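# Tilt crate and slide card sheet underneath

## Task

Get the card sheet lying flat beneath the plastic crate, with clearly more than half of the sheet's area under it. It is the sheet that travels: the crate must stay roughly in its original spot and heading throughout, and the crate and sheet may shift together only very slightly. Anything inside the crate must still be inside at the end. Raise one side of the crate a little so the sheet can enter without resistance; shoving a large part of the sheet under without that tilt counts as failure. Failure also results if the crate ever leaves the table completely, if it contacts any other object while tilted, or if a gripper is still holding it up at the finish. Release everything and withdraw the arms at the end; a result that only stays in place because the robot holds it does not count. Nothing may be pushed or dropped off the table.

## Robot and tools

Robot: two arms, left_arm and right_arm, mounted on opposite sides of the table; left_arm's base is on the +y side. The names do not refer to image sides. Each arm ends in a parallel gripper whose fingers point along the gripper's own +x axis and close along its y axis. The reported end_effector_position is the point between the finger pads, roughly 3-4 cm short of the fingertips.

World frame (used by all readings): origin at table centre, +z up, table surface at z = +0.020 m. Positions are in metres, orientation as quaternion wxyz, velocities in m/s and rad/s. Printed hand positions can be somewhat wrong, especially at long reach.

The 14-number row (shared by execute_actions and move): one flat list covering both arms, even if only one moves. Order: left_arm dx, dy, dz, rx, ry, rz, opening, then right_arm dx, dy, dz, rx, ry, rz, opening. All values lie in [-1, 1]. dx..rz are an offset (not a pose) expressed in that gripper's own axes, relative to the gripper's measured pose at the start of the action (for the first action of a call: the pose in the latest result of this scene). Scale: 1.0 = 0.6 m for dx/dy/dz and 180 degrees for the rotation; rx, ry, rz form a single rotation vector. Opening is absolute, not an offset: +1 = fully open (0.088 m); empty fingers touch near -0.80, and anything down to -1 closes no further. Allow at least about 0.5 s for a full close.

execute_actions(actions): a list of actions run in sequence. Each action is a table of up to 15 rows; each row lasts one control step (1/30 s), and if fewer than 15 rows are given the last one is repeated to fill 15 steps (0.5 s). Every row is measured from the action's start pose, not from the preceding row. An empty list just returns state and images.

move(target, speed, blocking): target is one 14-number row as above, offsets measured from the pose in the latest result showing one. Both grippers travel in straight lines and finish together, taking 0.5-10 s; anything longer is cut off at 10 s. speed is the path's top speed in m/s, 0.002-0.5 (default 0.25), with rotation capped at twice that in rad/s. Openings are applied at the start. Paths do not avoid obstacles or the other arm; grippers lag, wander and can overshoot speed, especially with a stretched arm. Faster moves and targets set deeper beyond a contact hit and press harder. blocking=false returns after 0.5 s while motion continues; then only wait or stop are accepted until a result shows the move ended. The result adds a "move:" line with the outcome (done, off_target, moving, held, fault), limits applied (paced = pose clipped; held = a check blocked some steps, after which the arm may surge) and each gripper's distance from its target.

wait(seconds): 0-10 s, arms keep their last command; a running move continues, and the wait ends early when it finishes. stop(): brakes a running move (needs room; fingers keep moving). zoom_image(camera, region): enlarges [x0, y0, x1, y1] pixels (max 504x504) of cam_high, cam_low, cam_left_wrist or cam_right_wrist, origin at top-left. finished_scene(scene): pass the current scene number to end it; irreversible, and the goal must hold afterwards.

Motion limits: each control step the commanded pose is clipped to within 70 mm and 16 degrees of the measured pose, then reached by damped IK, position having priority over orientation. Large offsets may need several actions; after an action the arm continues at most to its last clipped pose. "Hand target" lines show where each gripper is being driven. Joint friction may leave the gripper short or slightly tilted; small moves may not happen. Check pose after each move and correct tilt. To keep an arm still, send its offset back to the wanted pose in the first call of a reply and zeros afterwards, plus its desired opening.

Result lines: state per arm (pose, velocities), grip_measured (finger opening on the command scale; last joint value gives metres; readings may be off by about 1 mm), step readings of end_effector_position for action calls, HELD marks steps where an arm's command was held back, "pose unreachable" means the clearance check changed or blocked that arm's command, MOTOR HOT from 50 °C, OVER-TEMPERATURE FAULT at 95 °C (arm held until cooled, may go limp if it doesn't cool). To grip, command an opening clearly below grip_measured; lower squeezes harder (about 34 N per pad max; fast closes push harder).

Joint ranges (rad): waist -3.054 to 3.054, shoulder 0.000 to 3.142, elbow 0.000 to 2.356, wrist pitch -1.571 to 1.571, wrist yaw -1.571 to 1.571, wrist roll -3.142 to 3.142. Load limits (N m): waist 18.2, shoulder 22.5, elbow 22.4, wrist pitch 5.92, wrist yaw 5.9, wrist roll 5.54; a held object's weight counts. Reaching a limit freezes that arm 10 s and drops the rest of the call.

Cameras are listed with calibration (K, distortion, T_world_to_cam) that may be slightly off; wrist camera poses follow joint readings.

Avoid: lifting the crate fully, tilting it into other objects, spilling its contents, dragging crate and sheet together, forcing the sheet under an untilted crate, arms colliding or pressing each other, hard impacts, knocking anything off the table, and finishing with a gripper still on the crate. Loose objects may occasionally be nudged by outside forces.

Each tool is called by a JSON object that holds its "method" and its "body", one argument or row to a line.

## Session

{"method": "execute_actions", "body": {
  "actions": []
}}

Scene clock: 0.00 s.
left_arm: end_effector_position=(+0.2843, +0.3959, +0.2882) grip_measured=+0.825 end_effector_quat_wxyz=(+0.894, +0.136, +0.423, -0.057) end_effector_velocity=(-0.003, +0.004, -0.002) end_effector_angular_velocity=(+0.024, +0.013, +0.001) | right_arm: end_effector_position=(-0.1767, -0.3550, +0.1397) grip_measured=+0.848 end_effector_quat_wxyz=(+0.812, -0.046, +0.524, +0.253) end_effector_velocity=(+0.002, -0.001, +0.000) end_effector_angular_velocity=(-0.012, -0.007, +0.003)
Joint positions: left_arm=[ 0.465  1.339  1.116 -0.793 -0.429 -0.279  0.079] | right_arm=[ 1.031  2.092  1.318 -0.987  0.472  2.376  0.081]
Joint velocities: left_arm=[ 0.002 -0.002 -0.002 -0.022 -0.007  0.007 -0.   ] | right_arm=[-0.002 -0.002 -0.002 -0.007 -0.007 -0.007 -0.   ]
Heat: left arm: hottest shoulder 28 °C (+0.0 °C/min); right arm: hottest shoulder 24 °C (+0.0 °C/min).
Hand target (left_arm): +0.284, +0.396, +0.288; +0.894, +0.136, +0.423, -0.057
Hand target (right_arm): -0.177, -0.355, +0.140; +0.812, -0.046, +0.524, +0.253
camera_calibration (this result's frames):
cam_left_wrist: T_world_to_cam=[[-0.203203, -0.970754, -0.127852, 0.484129], [-0.93197, 0.231797, -0.278751, 0.281401], [0.300234, 0.0625112, -0.951815, 0.242864], [0, 0, 0, 1]] pos_world=[0.287718, 0.38956, 0.371499]
cam_right_wrist: T_world_to_cam=[[0.428143, -0.890174, -0.155834, -0.214508], [-0.903637, -0.419493, -0.0863997, -0.271743], [0.0115395, 0.177809, -0.983997, 0.287927], [0, 0, 0, 1]] pos_world=[-0.157039, -0.35614, 0.226413]

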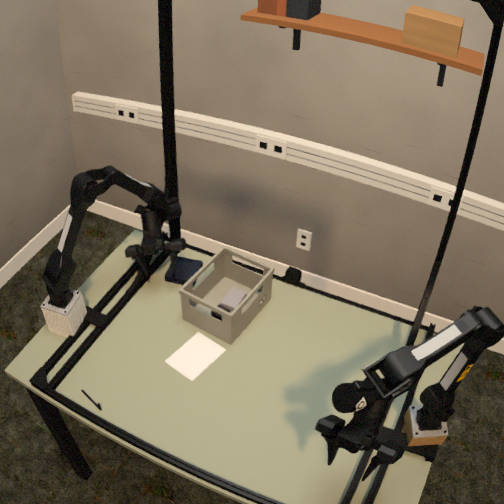

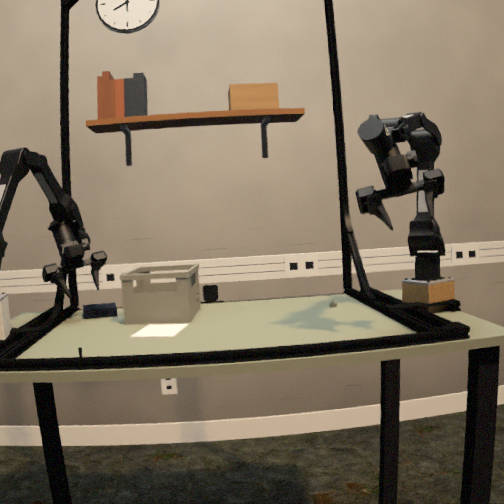

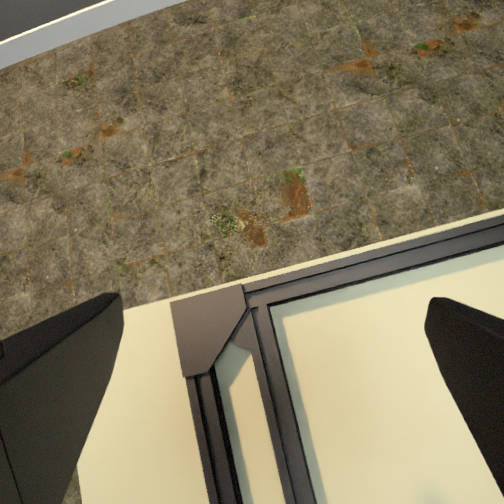

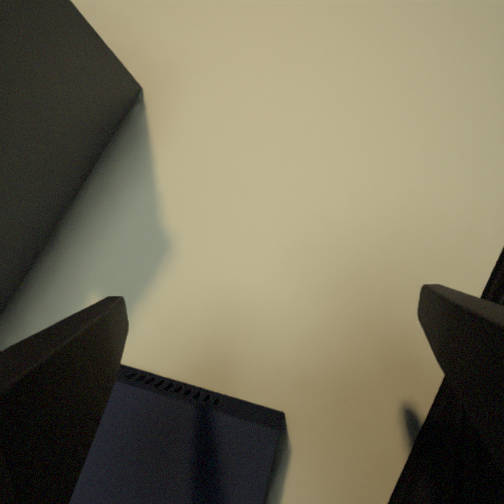

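{"method": "move", "body": {
  "target": [-0.389,-0.752,-0.221,0.307,-0.09,-0.357,0.3,0.106,-0.129,0.486,0.223,0.311,-0.046,0.2]
}}

{"method": "move", "body": {
  "target": [0,0,0,0,0,0,0.3,0.05,0.25,0.03,0,0,0,0.2]
}}

Scene clock: 12.63 s.
left_arm: end_effector_position=(-0.0599, +0.0038, +0.3068) grip_measured=+0.300 end_effector_quat_wxyz=(+0.620, +0.259, +0.240, -0.701) end_effector_velocity=(-0.003, +0.000, -0.004) end_effector_angular_velocity=(+0.012, -0.001, +0.003) | right_arm: end_effector_position=(+0.1224, -0.3018, +0.2002) grip_measured=+0.200 end_effector_quat_wxyz=(+0.468, +0.080, +0.879, -0.039) end_effector_velocity=(-0.001, -0.002, -0.000) end_effector_angular_velocity=(+0.004, +0.009, +0.015)
Joint positions: left_arm=[-0.512  2.026  1.837 -0.533  0.022 -0.002  0.054] | right_arm=[-0.588  1.59   0.901 -1.036 -0.575  1.283  0.049]
Joint velocities: left_arm=[-0.007  0.007  0.002 -0.007 -0.007 -0.007 -0.   ] | right_arm=[-0.002  0.002 -0.002 -0.007 -0.007 -0.022 -0.   ]
Heat: left arm: hottest shoulder 28 °C (+0.0 °C/min); right arm: hottest shoulder 26 °C (+9.5 °C/min).
Hand target (left_arm): -0.061, +0.000, +0.303; +0.618, +0.262, +0.239, -0.702
Hand target (right_arm): +0.123, -0.301, +0.199; +0.466, +0.077, +0.880, -0.041
Off the commanded pose (left_arm): 0.007 m, 1 deg.
Off the commanded pose (right_arm): 0.003 m, 1 deg.
move: done
camera_calibration (this result's frames):
cam_left_wrist: T_world_to_cam=[[-0.99016, 0.111009, 0.0852016, -0.0807451], [0.0612882, 0.89137, -0.449115, 0.16589], [-0.125802, -0.439474, -0.889403, 0.345617], [0, 0, 0, 1]] pos_world=[-0.0466383, 0.0129834, 0.388776]
cam_right_wrist: T_world_to_cam=[[-0.165032, -0.985242, 0.045407, -0.282119], [-0.550974, 0.130279, 0.82429, -0.0334898], [-0.818042, 0.111016, -0.564343, 0.33189], [0, 0, 0, 1]] pos_world=[0.206489, -0.310438, 0.227715]

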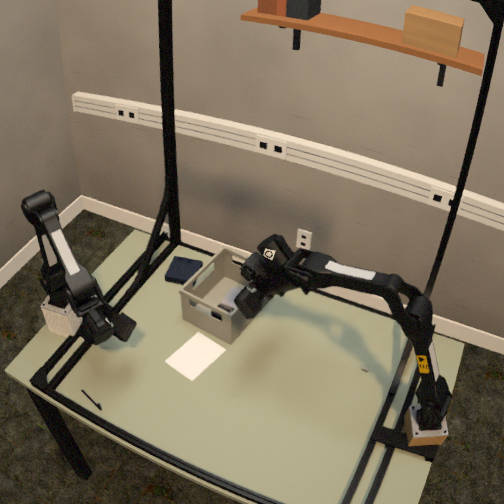

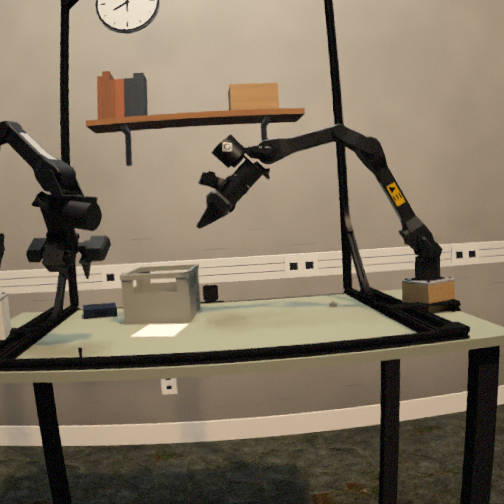

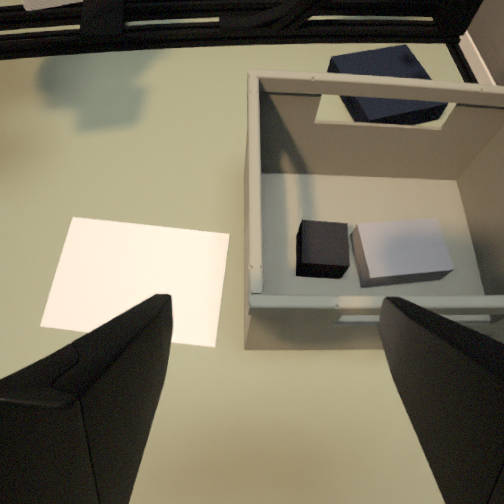

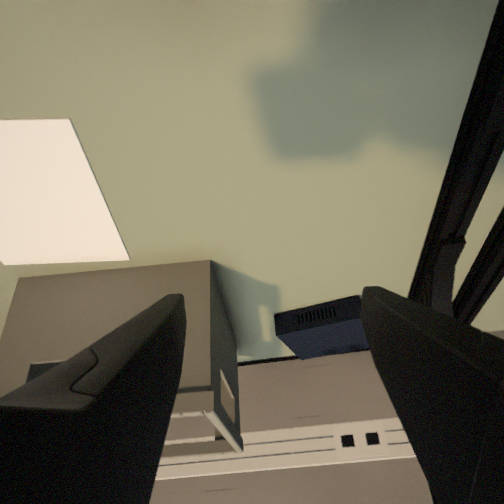

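Scene clock: 13.83 s.
left_arm: end_effector_position=(-0.0599, +0.0038, +0.3068) grip_measured=+0.300 end_effector_quat_wxyz=(+0.620, +0.259, +0.240, -0.701) end_effector_velocity=(-0.000, -0.000, +0.001) end_effector_angular_velocity=(-0.008, -0.010, -0.002) | right_arm: end_effector_position=(+0.1486, -0.1539, +0.1727) grip_measured=+0.200 end_effector_quat_wxyz=(+0.471, +0.084, +0.878, -0.029) end_effector_velocity=(-0.002, +0.001, +0.001) end_effector_angular_velocity=(+0.004, +0.022, +0.002)
Joint positions: left_arm=[-0.512  2.026  1.837 -0.533  0.022 -0.002  0.054] | right_arm=[-0.495  2.123  1.489 -1.007 -0.586  1.392  0.049]
Joint velocities: left_arm=[-0.002 -0.002 -0.002  0.007 -0.007  0.007 -0.   ] | right_arm=[-0.002  0.007  0.007 -0.007 -0.022 -0.007 -0.   ]
Heat: left arm: hottest shoulder 28 °C (+0.0 °C/min); right arm: hottest shoulder 26 °C (+8.7 °C/min).
Hand target (left_arm): -0.060, +0.004, +0.307; +0.620, +0.259, +0.240, -0.701
Hand target (right_arm): +0.147, -0.154, +0.166; +0.468, +0.080, +0.879, -0.039
Off the commanded pose (left_arm): 0.000 m, 0 deg.
Off the commanded pose (right_arm): 0.007 m, 1 deg.
move: done
camera_calibration (this result's frames):
cam_left_wrist: T_world_to_cam=[[-0.99016, 0.111009, 0.0852016, -0.0807451], [0.0612882, 0.89137, -0.449115, 0.16589], [-0.125802, -0.439474, -0.889403, 0.345617], [0, 0, 0, 1]] pos_world=[-0.0466383, 0.0129834, 0.388776]
cam_right_wrist: T_world_to_cam=[[-0.163719, -0.986257, 0.0222046, -0.127214], [-0.557962, 0.111137, 0.822391, -0.0173073], [-0.813557, 0.122252, -0.568489, 0.323194], [0, 0, 0, 1]] pos_world=[0.232452, -0.163053, 0.20079]

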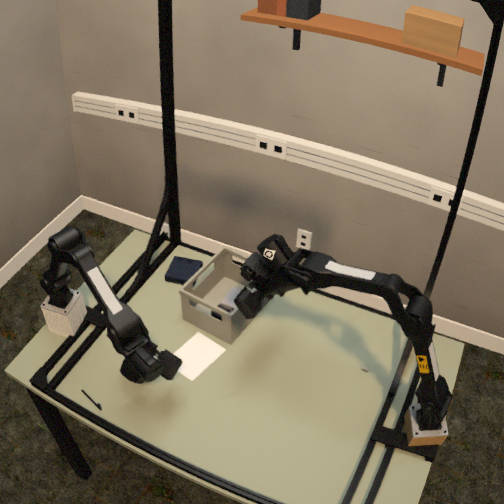

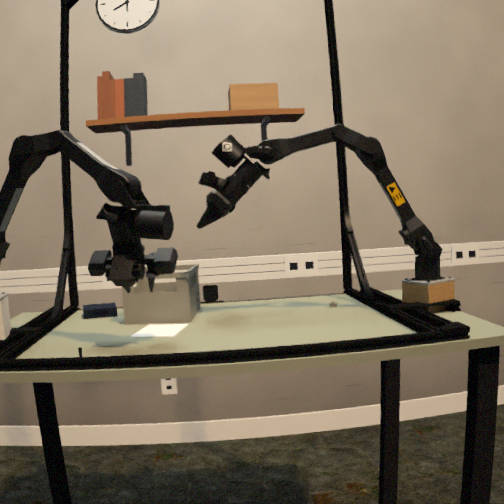

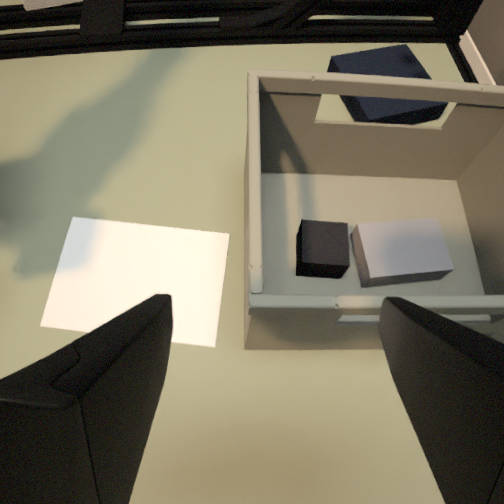

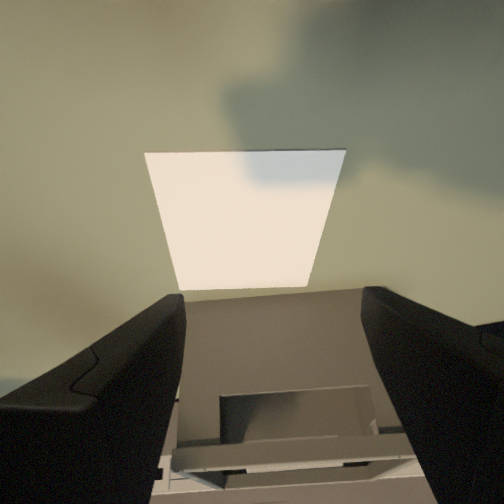

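{"method": "move", "body": {
  "target": [0.258,-0.014,0.012,0,0,0,0.3,0.197,0.007,0.015,0,0,0,0.2],
  "speed": 0.12
}}

{"method": "move", "body": {
  "target": [0.05,0,-0.06,0,0,0,0.3,0.02,-0.01,0.013,0,0,-0.01,0.2],
  "speed": 0.04
}}

Scene clock: 20.93 s.
left_arm: end_effector_position=(-0.0824, -0.1111, +0.2144) grip_measured=+0.300 end_effector_quat_wxyz=(+0.627, +0.234, +0.215, -0.711) end_effector_velocity=(-0.003, +0.002, -0.001) end_effector_angular_velocity=(+0.009, +0.009, -0.004) | right_arm: end_effector_position=(+0.0937, -0.1305, +0.0797) grip_measured=+0.200 end_effector_quat_wxyz=(+0.472, +0.091, +0.877, -0.014) end_effector_velocity=(+0.002, +0.001, +0.001) end_effector_angular_velocity=(+0.005, +0.007, -0.013)
Joint positions: left_arm=[-0.531  2.571  2.341 -0.417  0.007 -0.01   0.054] | right_arm=[-0.344  2.296  1.355 -0.57  -0.588  1.57   0.049]
Joint velocities: left_arm=[-0.002 -0.002 -0.002 -0.007  0.007 -0.007 -0.   ] | right_arm=[-0.007 -0.002 -0.002  0.007 -0.007  0.007 -0.   ]
Heat: left arm: hottest shoulder 29 °C (+2.9 °C/min); right arm: hottest shoulder 27 °C (+8.6 °C/min).
Hand target (left_arm): -0.084, -0.113, +0.209; +0.628, +0.233, +0.217, -0.710
Hand target (right_arm): +0.092, -0.136, +0.070; +0.470, +0.085, +0.878, -0.028
Off the commanded pose (left_arm): 0.006 m, 4 deg.
Off the commanded pose (right_arm): 0.012 m, 2 deg.
joint sent to its limit (left arm) — the command would take joint 3 (elbow) past its upper limit, so that joint was sent only as far as its limit.
move: off_target (left_arm, right_arm)
camera_calibration (this result's frames):
cam_left_wrist: T_world_to_cam=[[-0.989366, 0.119827, 0.0824447, -0.0807717], [0.0608185, 0.855713, -0.513865, 0.238064], [-0.132124, -0.503386, -0.8539, 0.194883], [0, 0, 0, 1]] pos_world=[-0.0686428, -0.0959343, 0.295402]
cam_right_wrist: T_world_to_cam=[[-0.160703, -0.986957, -0.00955474, -0.108881], [-0.563226, 0.0837501, 0.822048, 0.0229522], [-0.810525, 0.137487, -0.569339, 0.224535], [0, 0, 0, 1]] pos_world=[0.177421, -0.140254, 0.107929]

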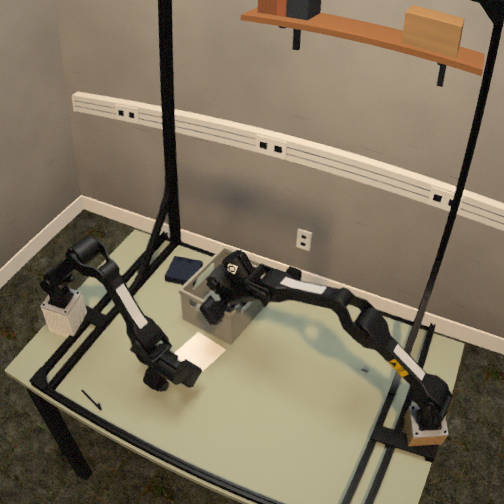

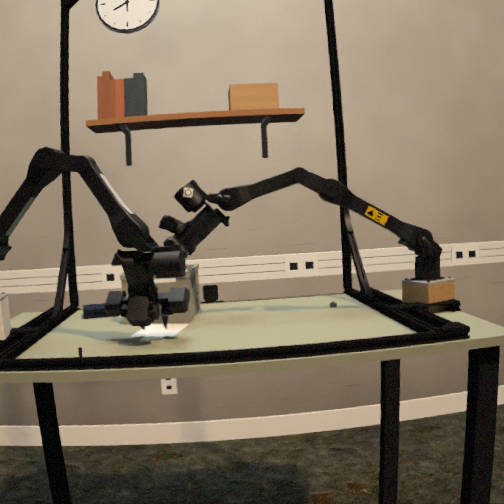

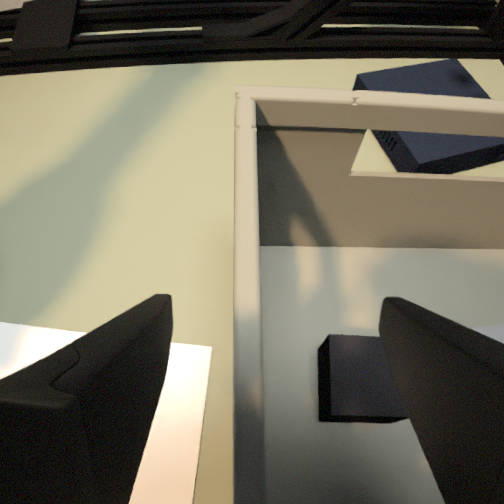

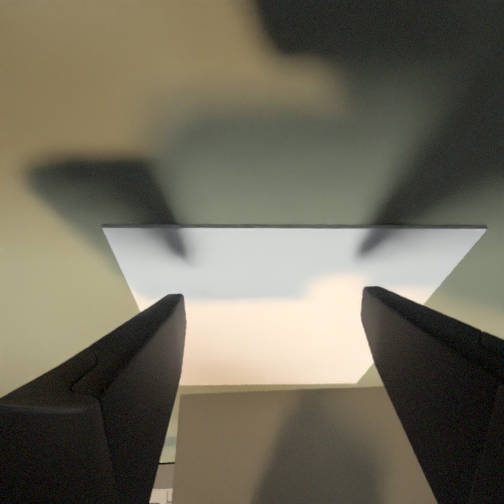

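Scene clock: 22.50 s.
left_arm: end_effector_position=(-0.0829, -0.1147, +0.1855) grip_measured=+0.300 end_effector_quat_wxyz=(+0.630, +0.223, +0.206, -0.714) end_effector_velocity=(+0.003, -0.001, +0.002) end_effector_angular_velocity=(-0.009, -0.009, +0.004) | right_arm: end_effector_position=(+0.0932, -0.1333, +0.0729) grip_measured=+0.200 end_effector_quat_wxyz=(+0.472, +0.083, +0.878, -0.016) end_effector_velocity=(-0.000, -0.002, +0.001) end_effector_angular_velocity=(-0.002, +0.008, +0.004)
Joint positions: left_arm=[-0.531  2.581  2.225 -0.261  0.007 -0.01   0.054] | right_arm=[-0.344  2.314  1.355 -0.57  -0.588  1.556  0.049]
Joint velocities: left_arm=[ 0.002 -0.002 -0.002  0.007 -0.007  0.007 -0.   ] | right_arm=[-0.002 -0.002 -0.002 -0.007 -0.007 -0.007 -0.   ]
Heat: left arm: hottest shoulder 30 °C (+5.3 °C/min); right arm: hottest shoulder 27 °C (+8.0 °C/min).
Hand target (left_arm): -0.083, -0.112, +0.168; +0.627, +0.234, +0.216, -0.711
Hand target (right_arm): +0.093, -0.136, +0.065; +0.472, +0.077, +0.878, -0.021
Off the commanded pose (left_arm): 0.018 m, 2 deg.
Off the commanded pose (right_arm): 0.008 m, 1 deg.
move: off_target (left_arm)
camera_calibration (this result's frames):
cam_left_wrist: T_world_to_cam=[[-0.989071, 0.122262, 0.0824031, -0.0780818], [0.0589374, 0.840159, -0.539129, 0.229092], [-0.135146, -0.52838, -0.838183, 0.162355], [0, 0, 0, 1]] pos_world=[-0.0687888, -0.0971417, 0.266027]
cam_right_wrist: T_world_to_cam=[[-0.149752, -0.988723, 0.000971593, -0.113857], [-0.563126, 0.0860985, 0.821874, 0.0287961], [-0.812689, 0.12253, -0.569669, 0.218893], [0, 0, 0, 1]] pos_world=[0.177057, -0.141873, 0.10114]

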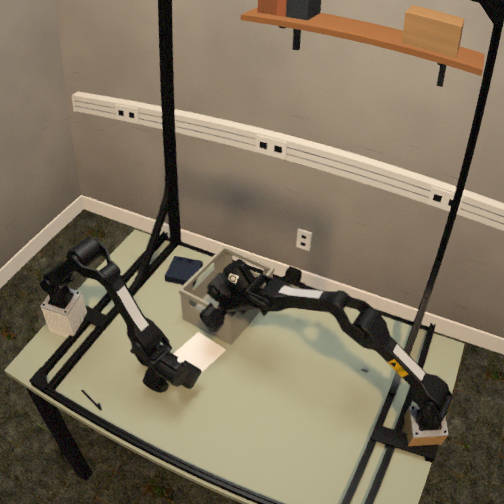

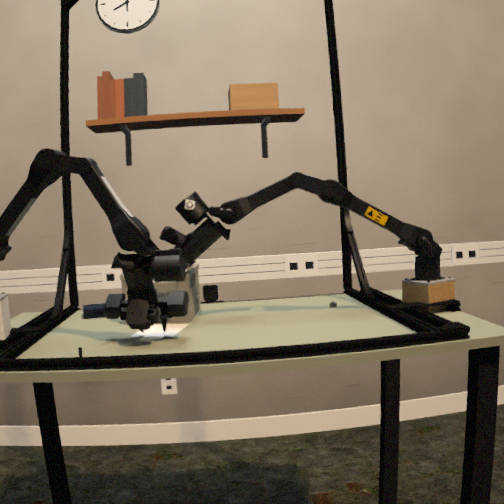

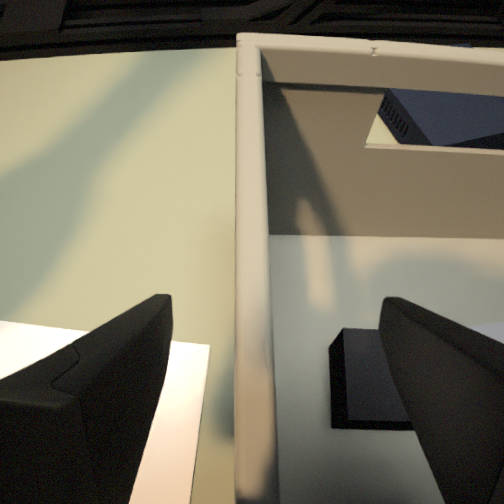

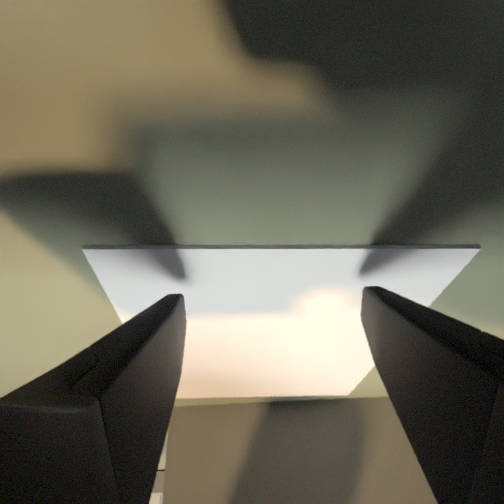

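{"method": "move", "body": {
  "target": [0.008,0.012,-0.025,0,0.05,0,0.3,0.025,-0.008,0.005,0,0,-0.008,0.2],
  "speed": 0.04
}}

{"method": "move", "body": {
  "target": [0,0,0,0,0,0,-1,0,0,0,0,0,0,0.2]
}}

Scene clock: 28.00 s.
left_arm: end_effector_position=(-0.0773, -0.1084, +0.1802) grip_measured=+0.300 end_effector_quat_wxyz=(+0.620, +0.257, +0.239, -0.702) end_effector_velocity=(-0.003, +0.002, -0.004) end_effector_angular_velocity=(+0.015, +0.020, +0.006) | right_arm: end_effector_position=(+0.0883, -0.1329, +0.0673) grip_measured=+0.200 end_effector_quat_wxyz=(+0.472, +0.078, +0.878, -0.013) end_effector_velocity=(-0.000, -0.002, +0.001) end_effector_angular_velocity=(-0.010, +0.009, -0.008)
Joint positions: left_arm=[-0.522  2.618  2.341 -0.441  0.016 -0.007  0.054] | right_arm=[-0.331  2.329  1.355 -0.554 -0.588  1.556  0.049]
Joint velocities: left_arm=[-0.002  0.002 -0.002 -0.007  0.007 -0.022 -0.   ] | right_arm=[-0.002 -0.002 -0.002 -0.007 -0.007  0.007 -0.   ]
Heat: left arm: hottest shoulder 31 °C (+6.4 °C/min); right arm: hottest shoulder 28 °C (+8.6 °C/min).
Hand target (left_arm): -0.075, -0.110, +0.170; +0.618, +0.263, +0.241, -0.700
Hand target (right_arm): +0.087, -0.137, +0.059; +0.472, +0.072, +0.879, -0.022
Off the commanded pose (left_arm): 0.010 m, 3 deg.
Off the commanded pose (right_arm): 0.010 m, 1 deg.
joint sent to its limit (left arm) — the command would take joint 3 (elbow) past its upper limit, so that joint was sent only as far as its limit.
move: off_target (left_arm, right_arm)
camera_calibration (this result's frames):
cam_left_wrist: T_world_to_cam=[[-0.989828, 0.113556, 0.0857079, -0.0745088], [0.0628348, 0.889424, -0.452743, 0.210678], [-0.127642, -0.442752, -0.887512, 0.180767], [0, 0, 0, 1]] pos_world=[-0.0639153, -0.0988861, 0.262202]
cam_right_wrist: T_world_to_cam=[[-0.137671, -0.990478, 0.000208863, -0.115433], [-0.564236, 0.0785992, 0.821864, 0.0296942], [-0.814054, 0.113029, -0.569684, 0.210604], [0, 0, 0, 1]] pos_world=[0.172305, -0.140472, 0.0955971]

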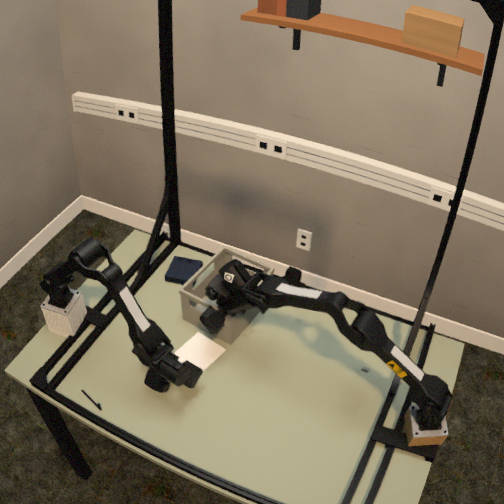

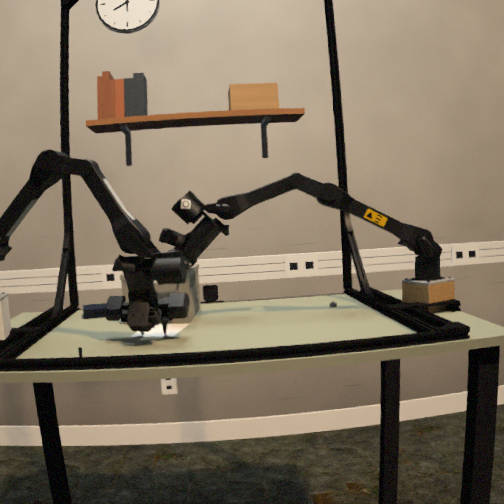

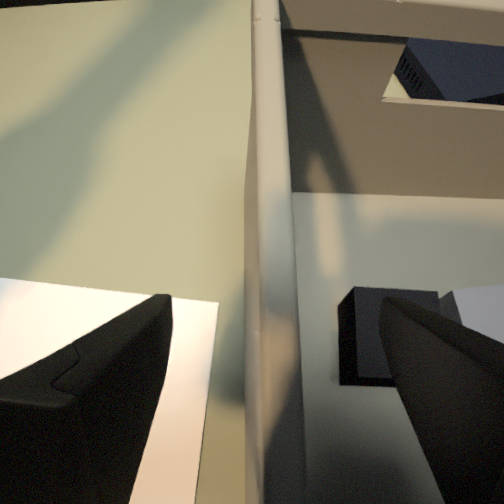

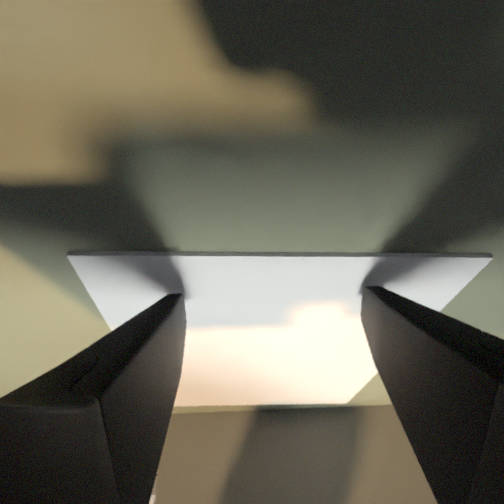

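Scene clock: 28.50 s.
left_arm: end_effector_position=(-0.0748, -0.1088, +0.1805) grip_measured=-0.645 end_effector_quat_wxyz=(+0.623, +0.257, +0.239, -0.700) end_effector_velocity=(-0.001, -0.001, +0.002) end_effector_angular_velocity=(-0.008, -0.009, -0.002) | right_arm: end_effector_position=(+0.0883, -0.1329, +0.0673) grip_measured=+0.200 end_effector_quat_wxyz=(+0.472, +0.078, +0.878, -0.013) end_effector_velocity=(-0.000, -0.001, +0.000) end_effector_angular_velocity=(+0.008, +0.006, +0.004)
Joint positions: left_arm=[-0.52   2.618  2.342 -0.44   0.011 -0.01   0.007] | right_arm=[-0.331  2.329  1.355 -0.554 -0.588  1.556  0.049]
Joint velocities: left_arm=[-0.002 -0.002 -0.002  0.007 -0.007  0.007 -0.   ] | right_arm=[-0.002 -0.002 -0.007  0.007 -0.007 -0.007 -0.   ]
Heat: left arm: hottest shoulder 31 °C (+6.3 °C/min); right arm: hottest shoulder 28 °C (+8.4 °C/min).
Hand target (left_arm): -0.077, -0.108, +0.180; +0.620, +0.257, +0.239, -0.702
Hand target (right_arm): +0.088, -0.133, +0.067; +0.472, +0.078, +0.878, -0.013
Off the commanded pose (left_arm): 0.003 m, 0 deg.
Off the commanded pose (right_arm): 0.000 m, 0 deg.
move: done
camera_calibration (this result's frames):
cam_left_wrist: T_world_to_cam=[[-0.990818, 0.105795, 0.084182, -0.0726565], [0.0564495, 0.889491, -0.453453, 0.210633], [-0.122852, -0.444537, -0.887296, 0.181223], [0, 0, 0, 1]] pos_world=[-0.0616158, -0.0991093, 0.262427]
cam_right_wrist: T_world_to_cam=[[-0.137671, -0.990478, 0.000208863, -0.115433], [-0.564236, 0.0785992, 0.821864, 0.0296942], [-0.814054, 0.113029, -0.569684, 0.210604], [0, 0, 0, 1]] pos_world=[0.172305, -0.140472, 0.0955971]

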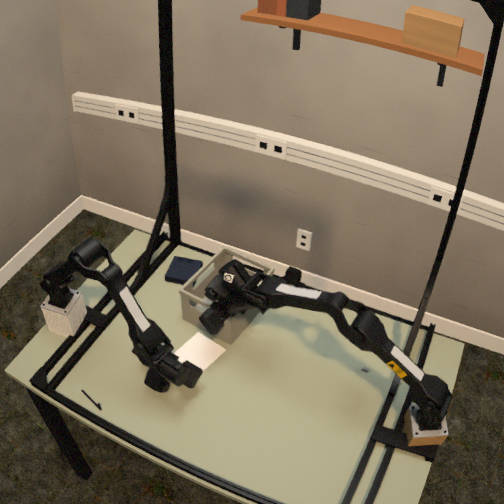

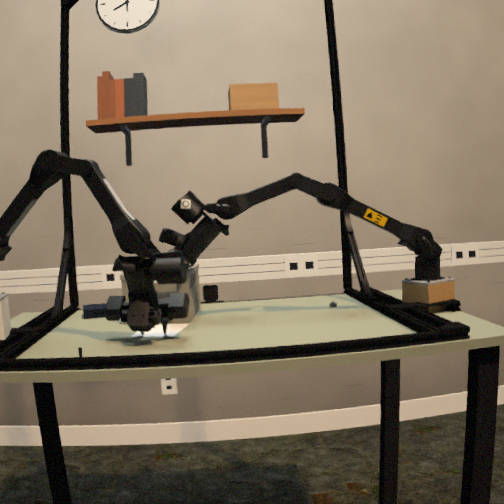

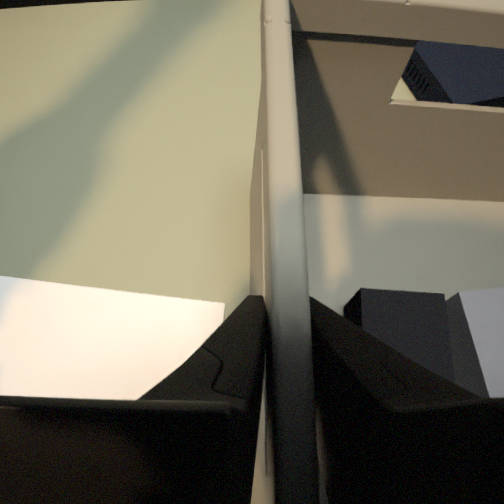

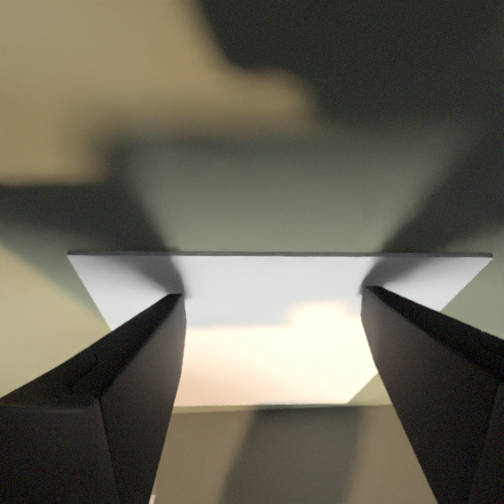

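Lift, while shifting the sheet sideways toward the crate's centre.

{"method": "execute_actions", "body": {
  "actions": [
    [[-0.025,-0.005,0.04,0.008,-0.015,0.007,-1,0.016,-0.01,0.011,0,0,-0.01,0.2]],
    [[-0.044,-0.014,0.066,0.018,-0.025,0.016,-1,0.012,-0.035,0.008,0,0,-0.015,0.2]],
    [[-0.044,-0.012,0.066,0.012,-0.025,0.01,-1,0.012,-0.035,0.008,0,0,-0.015,0.2]]
  ]
}}

Scene clock: 32.73 s.
left_arm: end_effector_position=(-0.0821, -0.1080, +0.1972) grip_measured=-0.644 end_effector_quat_wxyz=(+0.644, +0.273, +0.202, -0.686) end_effector_velocity=(+0.003, +0.001, -0.001) end_effector_angular_velocity=(+0.007, +0.011, +0.022) | right_arm: end_effector_position=(+0.0821, -0.1559, +0.0604) grip_measured=+0.200 end_effector_quat_wxyz=(+0.461, +0.048, +0.886, -0.011) end_effector_velocity=(-0.002, -0.004, +0.000) end_effector_angular_velocity=(-0.015, +0.010, -0.004)
Joint positions: left_arm=[-0.553  2.592  2.342 -0.44  -0.087  0.024  0.007] | right_arm=[-0.333  2.322  1.291 -0.563 -0.613  1.488  0.049]
Joint velocities: left_arm=[ 0.002 -0.002 -0.002 -0.007 -0.007 -0.022 -0.   ] | right_arm=[ 0.002 -0.002 -0.007 -0.007 -0.007  0.007  0.   ]
Heat: left arm: hottest shoulder 33 °C (+9.2 °C/min); right arm: hottest shoulder 29 °C (+9.2 °C/min).
Hand target (left_arm): -0.088, -0.111, +0.238; +0.653, +0.250, +0.169, -0.695
Hand target (right_arm): +0.082, -0.167, +0.052; +0.466, +0.038, +0.884, -0.025
Off the commanded pose (left_arm): 0.042 m, 4 deg.
Off the commanded pose (right_arm): 0.014 m, 2 deg.
joint sent to its limit (left arm) — the command would take joint 3 (elbow) past its upper limit, so that joint was sent only as far as its limit.
Step readings (end_effector_position; steps 1 to 15: 1st action; 16 to 30: 2nd action; 31 to 45: 3rd action):
0: left_arm (-0.0748, -0.1088, +0.1805) | right_arm (+0.0883, -0.1329, +0.0673)
1: left_arm (-0.0750, -0.1087, +0.1805) | right_arm (+0.0883, -0.1329, +0.0673)
2: left_arm (-0.0751, -0.1088, +0.1808) | right_arm (+0.0883, -0.1332, +0.0672)
4: left_arm (-0.0751, -0.1088, +0.1813) | right_arm (+0.0881, -0.1341, +0.0665)
8: left_arm (-0.0752, -0.1088, +0.1817) | right_arm (+0.0878, -0.1355, +0.0645)
15: left_arm (-0.0751, -0.1088, +0.1820) | right_arm (+0.0878, -0.1355, +0.0645)
16: left_arm (-0.0751, -0.1088, +0.1845) | right_arm (+0.0874, -0.1372, +0.0635)
17: left_arm (-0.0753, -0.1085, +0.1859) | right_arm (+0.0869, -0.1396, +0.0624)
19: left_arm (-0.0760, -0.1083, +0.1872) | right_arm (+0.0853, -0.1430, +0.0618)
23: left_arm (-0.0781, -0.1083, +0.1899) | right_arm (+0.0848, -0.1454, +0.0615)
30: left_arm (-0.0786, -0.1085, +0.1910) | right_arm (+0.0846, -0.1465, +0.0615)
31: left_arm (-0.0784, -0.1085, +0.1918) | right_arm (+0.0845, -0.1478, +0.0611)
32: left_arm (-0.0788, -0.1084, +0.1925) | right_arm (+0.0838, -0.1497, +0.0610)
34: left_arm (-0.0803, -0.1082, +0.1943) | right_arm (+0.0827, -0.1533, +0.0606)
38: left_arm (-0.0822, -0.1079, +0.1968) | right_arm (+0.0823, -0.1552, +0.0605)
45: end_effector_position above
camera_calibration (this result's frames):
cam_left_wrist: T_world_to_cam=[[-0.996163, 0.0874232, -0.00397421, -0.066426], [0.078635, 0.874245, -0.479074, 0.223194], [-0.0384077, -0.477548, -0.877766, 0.196997], [0, 0, 0, 1]] pos_world=[-0.0761558, -0.0952433, 0.279579]
cam_right_wrist: T_world_to_cam=[[-0.0822999, -0.996286, 0.0253143, -0.146031], [-0.545201, 0.0662708, 0.835682, 0.0293844], [-0.834256, 0.0549751, -0.548631, 0.195472], [0, 0, 0, 1]] pos_world=[0.167076, -0.158182, 0.0863829]

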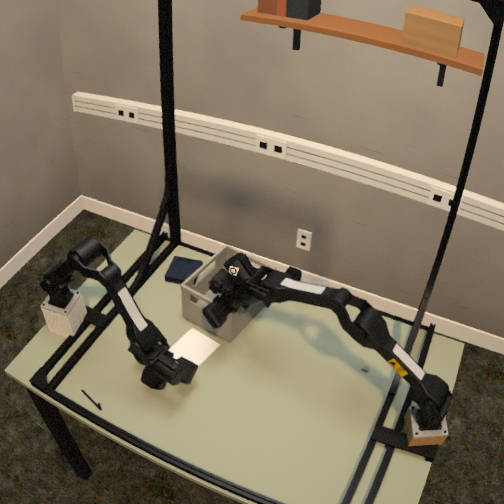

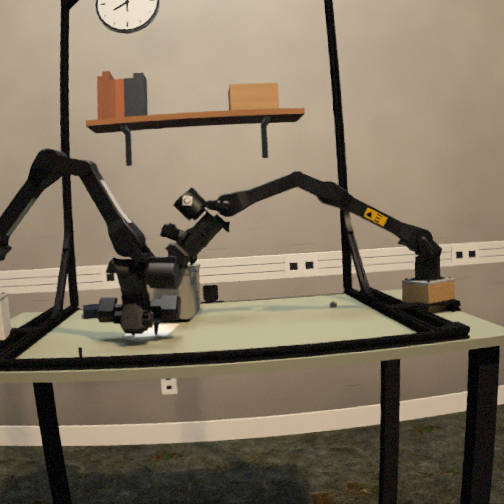

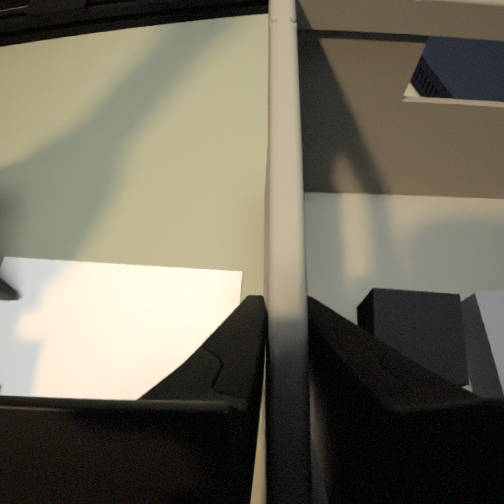

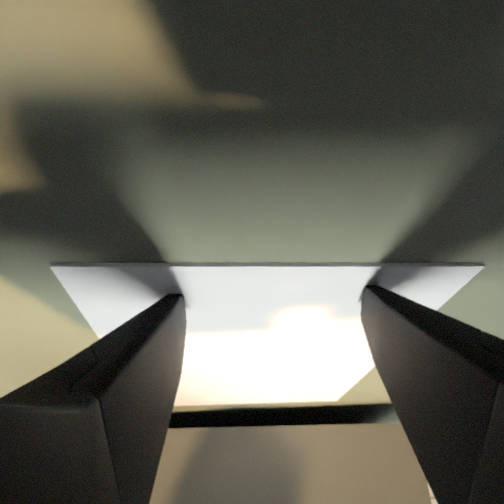

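{"method": "execute_actions", "body": {
  "actions": [
    [[-0.04,-0.005,0.059,0.002,-0.023,0,-1,0.037,-0.01,-0.028,0.008,0,-0.008,0.2]],
    [[-0.04,-0.005,0.059,0.002,-0.023,0,-1,0.037,-0.01,-0.028,0.008,0,-0.008,0.2]],
    [[-0.04,-0.005,0.059,0.002,-0.023,0,-1,0.037,-0.01,-0.028,0.008,0,-0.008,0.2]],
    [[-0.04,-0.005,0.059,0.002,-0.023,0,-1,0.037,-0.01,-0.028,0.008,0,-0.008,0.2]]
  ]
}}

Scene clock: 38.37 s.
left_arm: end_effector_position=(-0.0815, -0.1074, +0.1973) grip_measured=-0.644 end_effector_quat_wxyz=(+0.646, +0.271, +0.206, -0.683) end_effector_velocity=(+0.003, +0.001, +0.003) end_effector_angular_velocity=(+0.002, +0.001, +0.013) | right_arm: end_effector_position=(-0.0243, -0.1447, +0.0642) grip_measured=+0.200 end_effector_quat_wxyz=(+0.441, +0.045, +0.896, -0.023) end_effector_velocity=(+0.004, +0.000, +0.001) end_effector_angular_velocity=(+0.003, -0.008, -0.003)
Joint positions: left_arm=[-0.553  2.591  2.341 -0.444 -0.092  0.014  0.007] | right_arm=[-0.067  2.321  1.285 -0.383 -0.641  1.825  0.049]
Joint velocities: left_arm=[ 0.002 -0.007 -0.002 -0.007 -0.007 -0.007  0.   ] | right_arm=[-0.007 -0.007 -0.002 -0.007  0.007 -0.007 -0.   ]
Heat: left arm: hottest shoulder 39 °C (+17.2 °C/min); right arm: hottest shoulder 29 °C (+7.8 °C/min).
Hand target (left_arm): -0.088, -0.109, +0.239; +0.653, +0.246, +0.177, -0.694
Hand target (right_arm): -0.024, -0.147, +0.056; +0.444, +0.043, +0.894, -0.034
Off the commanded pose (left_arm): 0.043 m, 4 deg.
Off the commanded pose (right_arm): 0.009 m, 1 deg.
joint sent to its limit (left arm) — the command would take joint 3 (elbow) past its upper limit, so that joint was sent only as far as its limit.
Step readings (end_effector_position; steps 1 to 15: 1st action; 16 to 30: 2nd action; 31 to 45: 3rd action; 46 to 60: 4th action):
0: left_arm (-0.0824, -0.1080, +0.1977) | right_arm (+0.0820, -0.1563, +0.0605)
1: left_arm (-0.0824, -0.1080, +0.1977) | right_arm (+0.0810, -0.1558, +0.0604)
2: left_arm (-0.0824, -0.1080, +0.1977) | right_arm (+0.0779, -0.1546, +0.0603)
4: left_arm (-0.0824, -0.1080, +0.1979) | right_arm (+0.0688, -0.1522, +0.0606)
8: left_arm (-0.0821, -0.1079, +0.1977) | right_arm (+0.0577, -0.1509, +0.0608)
15: left_arm (-0.0821, -0.1078, +0.1977) | right_arm (+0.0570, -0.1506, +0.0606)
16: left_arm (-0.0821, -0.1078, +0.1977) | right_arm (+0.0557, -0.1496, +0.0607)
17: left_arm (-0.0818, -0.1078, +0.1976) | right_arm (+0.0519, -0.1480, +0.0609)
19: left_arm (-0.0818, -0.1077, +0.1975) | right_arm (+0.0423, -0.1465, +0.0612)
23: left_arm (-0.0818, -0.1077, +0.1975) | right_arm (+0.0313, -0.1464, +0.0617)
30: left_arm (-0.0818, -0.1077, +0.1974) | right_arm (+0.0308, -0.1460, +0.0618)
31: left_arm (-0.0818, -0.1077, +0.1974) | right_arm (+0.0295, -0.1451, +0.0619)
32: left_arm (-0.0817, -0.1076, +0.1974) | right_arm (+0.0259, -0.1438, +0.0620)
34: left_arm (-0.0816, -0.1076, +0.1973) | right_arm (+0.0159, -0.1433, +0.0625)
38: left_arm (-0.0816, -0.1075, +0.1972) | right_arm (+0.0041, -0.1443, +0.0629)
45: left_arm (-0.0816, -0.1075, +0.1975) | right_arm (+0.0037, -0.1441, +0.0630)
46: left_arm (-0.0816, -0.1075, +0.1975) | right_arm (+0.0023, -0.1433, +0.0631)
47: left_arm (-0.0816, -0.1075, +0.1974) | right_arm (-0.0013, -0.1424, +0.0632)
49: left_arm (-0.0815, -0.1074, +0.1974) | right_arm (-0.0117, -0.1429, +0.0638)
53: left_arm (-0.0815, -0.1074, +0.1974) | right_arm (-0.0238, -0.1451, +0.0642)
60: end_effector_position above
camera_calibration (this result's frames):
cam_left_wrist: T_world_to_cam=[[-0.997017, 0.0771878, 0.00036052, -0.0678634], [0.0676844, 0.876489, -0.476639, 0.221492], [-0.0371067, -0.475193, -0.879099, 0.198044], [0, 0, 0, 1]] pos_world=[-0.0753038, -0.0947884, 0.279697]
cam_right_wrist: T_world_to_cam=[[-0.0849386, -0.995028, 0.0520002, -0.1453], [-0.506109, 0.0880401, 0.857964, -0.0299071], [-0.858277, 0.0465565, -0.511071, 0.103998], [0, 0, 0, 1]] pos_world=[0.0617809, -0.146786, 0.0863649]

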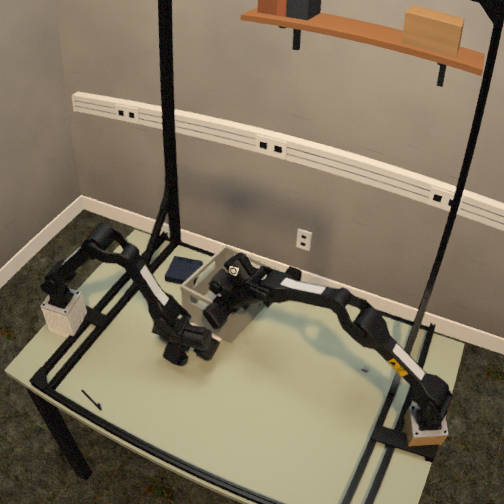

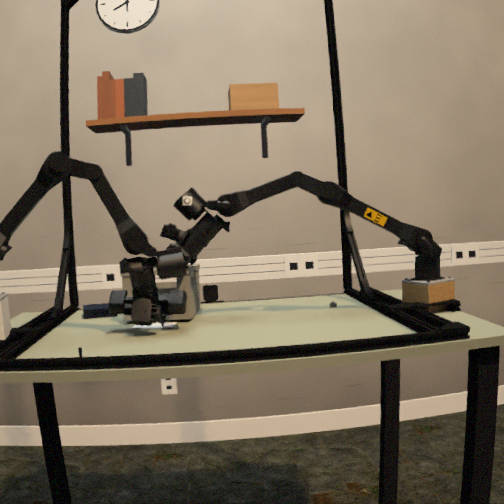

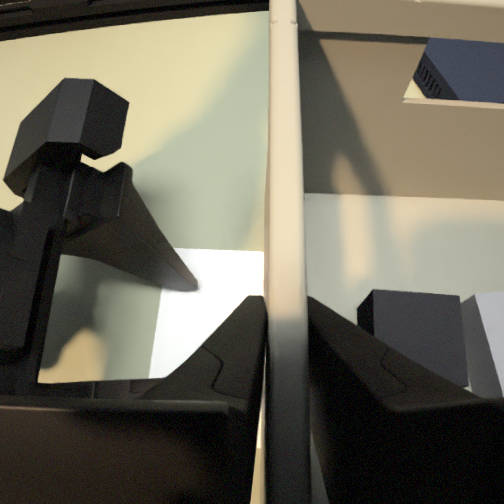

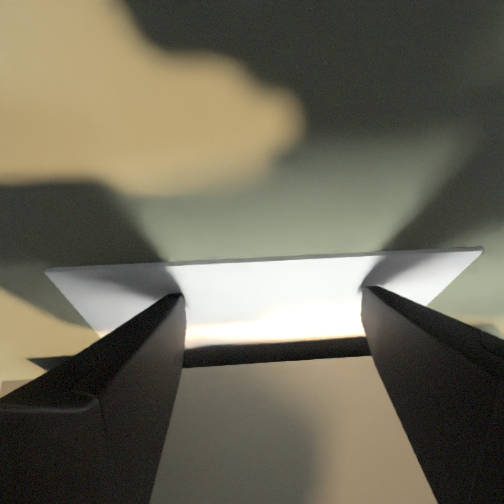

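{"method": "execute_actions", "body": {
  "actions": [
    [[-0.04,-0.005,0.059,0.002,-0.023,0,-1,0.025,-0.006,-0.008,0,0,0,0.2]],
    [[-0.04,-0.005,0.059,0.002,-0.023,0,-1,0.025,-0.006,-0.008,0,0,0,0.2]]
  ]
}}

Scene clock: 41.63 s.
left_arm: end_effector_position=(-0.0873, -0.1063, +0.1976) grip_measured=-0.644 end_effector_quat_wxyz=(+0.645, +0.272, +0.206, -0.684) end_effector_velocity=(+0.002, -0.000, +0.003) end_effector_angular_velocity=(-0.009, -0.007, +0.019) | right_arm: end_effector_position=(-0.0460, -0.1357, +0.0653) grip_measured=+0.200 end_effector_quat_wxyz=(+0.435, +0.059, +0.898, +0.000) end_effector_velocity=(-0.001, -0.004, +0.001) end_effector_angular_velocity=(-0.020, +0.020, -0.003)
Joint positions: left_arm=[-0.563  2.59   2.341 -0.446 -0.095  0.01   0.007] | right_arm=[-0.015  2.321  1.275 -0.275 -0.632  1.896  0.049]
Joint velocities: left_arm=[-0.002 -0.007 -0.007  0.007 -0.022 -0.007 -0.   ] | right_arm=[-0.002 -0.002 -0.007 -0.007 -0.022  0.007 -0.   ]
Heat: left arm: hottest shoulder 41 °C (+18.7 °C/min); right arm: hottest shoulder 29 °C (+7.2 °C/min).
Hand target (left_arm): -0.087, -0.109, +0.239; +0.654, +0.245, +0.179, -0.693
Hand target (right_arm): -0.052, -0.143, +0.056; +0.438, +0.049, +0.898, -0.009
Off the commanded pose (left_arm): 0.042 m, 4 deg.
Off the commanded pose (right_arm): 0.013 m, 2 deg.
joint sent to its limit (left arm) — the command would take joint 3 (elbow) past its upper limit, so that joint was sent only as far as its limit.
Step readings (end_effector_position; steps 1 to 15: 1st action; 16 to 30: 2nd action):
0: left_arm (-0.0815, -0.1073, +0.1976) | right_arm (-0.0243, -0.1446, +0.0642)
1: left_arm (-0.0815, -0.1073, +0.1976) | right_arm (-0.0251, -0.1432, +0.0644)
2: left_arm (-0.0815, -0.1073, +0.1976) | right_arm (-0.0272, -0.1414, +0.0644)
4: left_arm (-0.0815, -0.1073, +0.1976) | right_arm (-0.0323, -0.1405, +0.0649)
8: left_arm (-0.0815, -0.1073, +0.1976) | right_arm (-0.0380, -0.1412, +0.0648)
15: left_arm (-0.0815, -0.1073, +0.1976) | right_arm (-0.0382, -0.1409, +0.0646)
16: left_arm (-0.0814, -0.1073, +0.1976) | right_arm (-0.0389, -0.1399, +0.0645)
17: left_arm (-0.0814, -0.1072, +0.1975) | right_arm (-0.0410, -0.1383, +0.0648)
19: left_arm (-0.0833, -0.1068, +0.1974) | right_arm (-0.0427, -0.1367, +0.0651)
23: left_arm (-0.0865, -0.1064, +0.1976) | right_arm (-0.0453, -0.1360, +0.0652)
30: end_effector_position above
camera_calibration (this result's frames):
cam_left_wrist: T_world_to_cam=[[-0.996637, 0.0819339, 0.00129858, -0.0733643], [0.0714301, 0.876417, -0.476226, 0.221394], [-0.0401571, -0.474531, -0.879322, 0.198469], [0, 0, 0, 1]] pos_world=[-0.0809618, -0.0938429, 0.280047]
cam_right_wrist: T_world_to_cam=[[-0.0901721, -0.995925, -0.00177737, -0.135028], [-0.497248, 0.043475, 0.866518, -0.0487785], [-0.86291, 0.0790196, -0.499142, 0.0888779], [0, 0, 0, 1]] pos_world=[0.0402628, -0.13938, 0.0863902]

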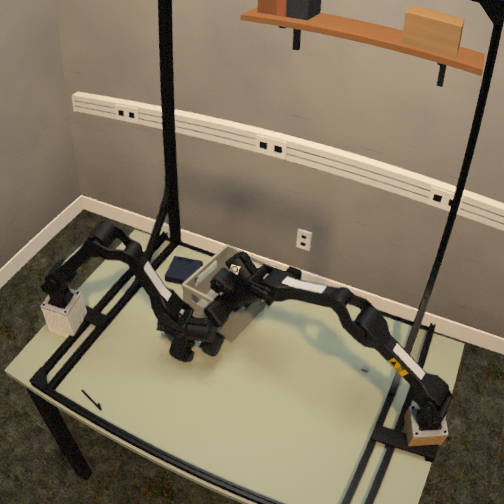

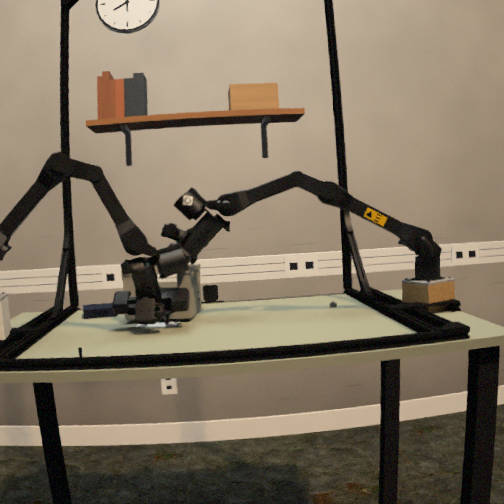

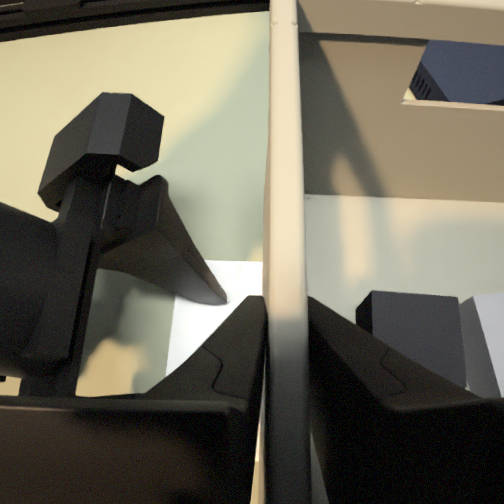

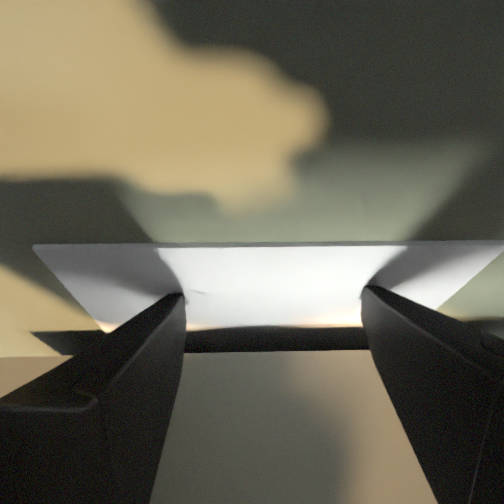

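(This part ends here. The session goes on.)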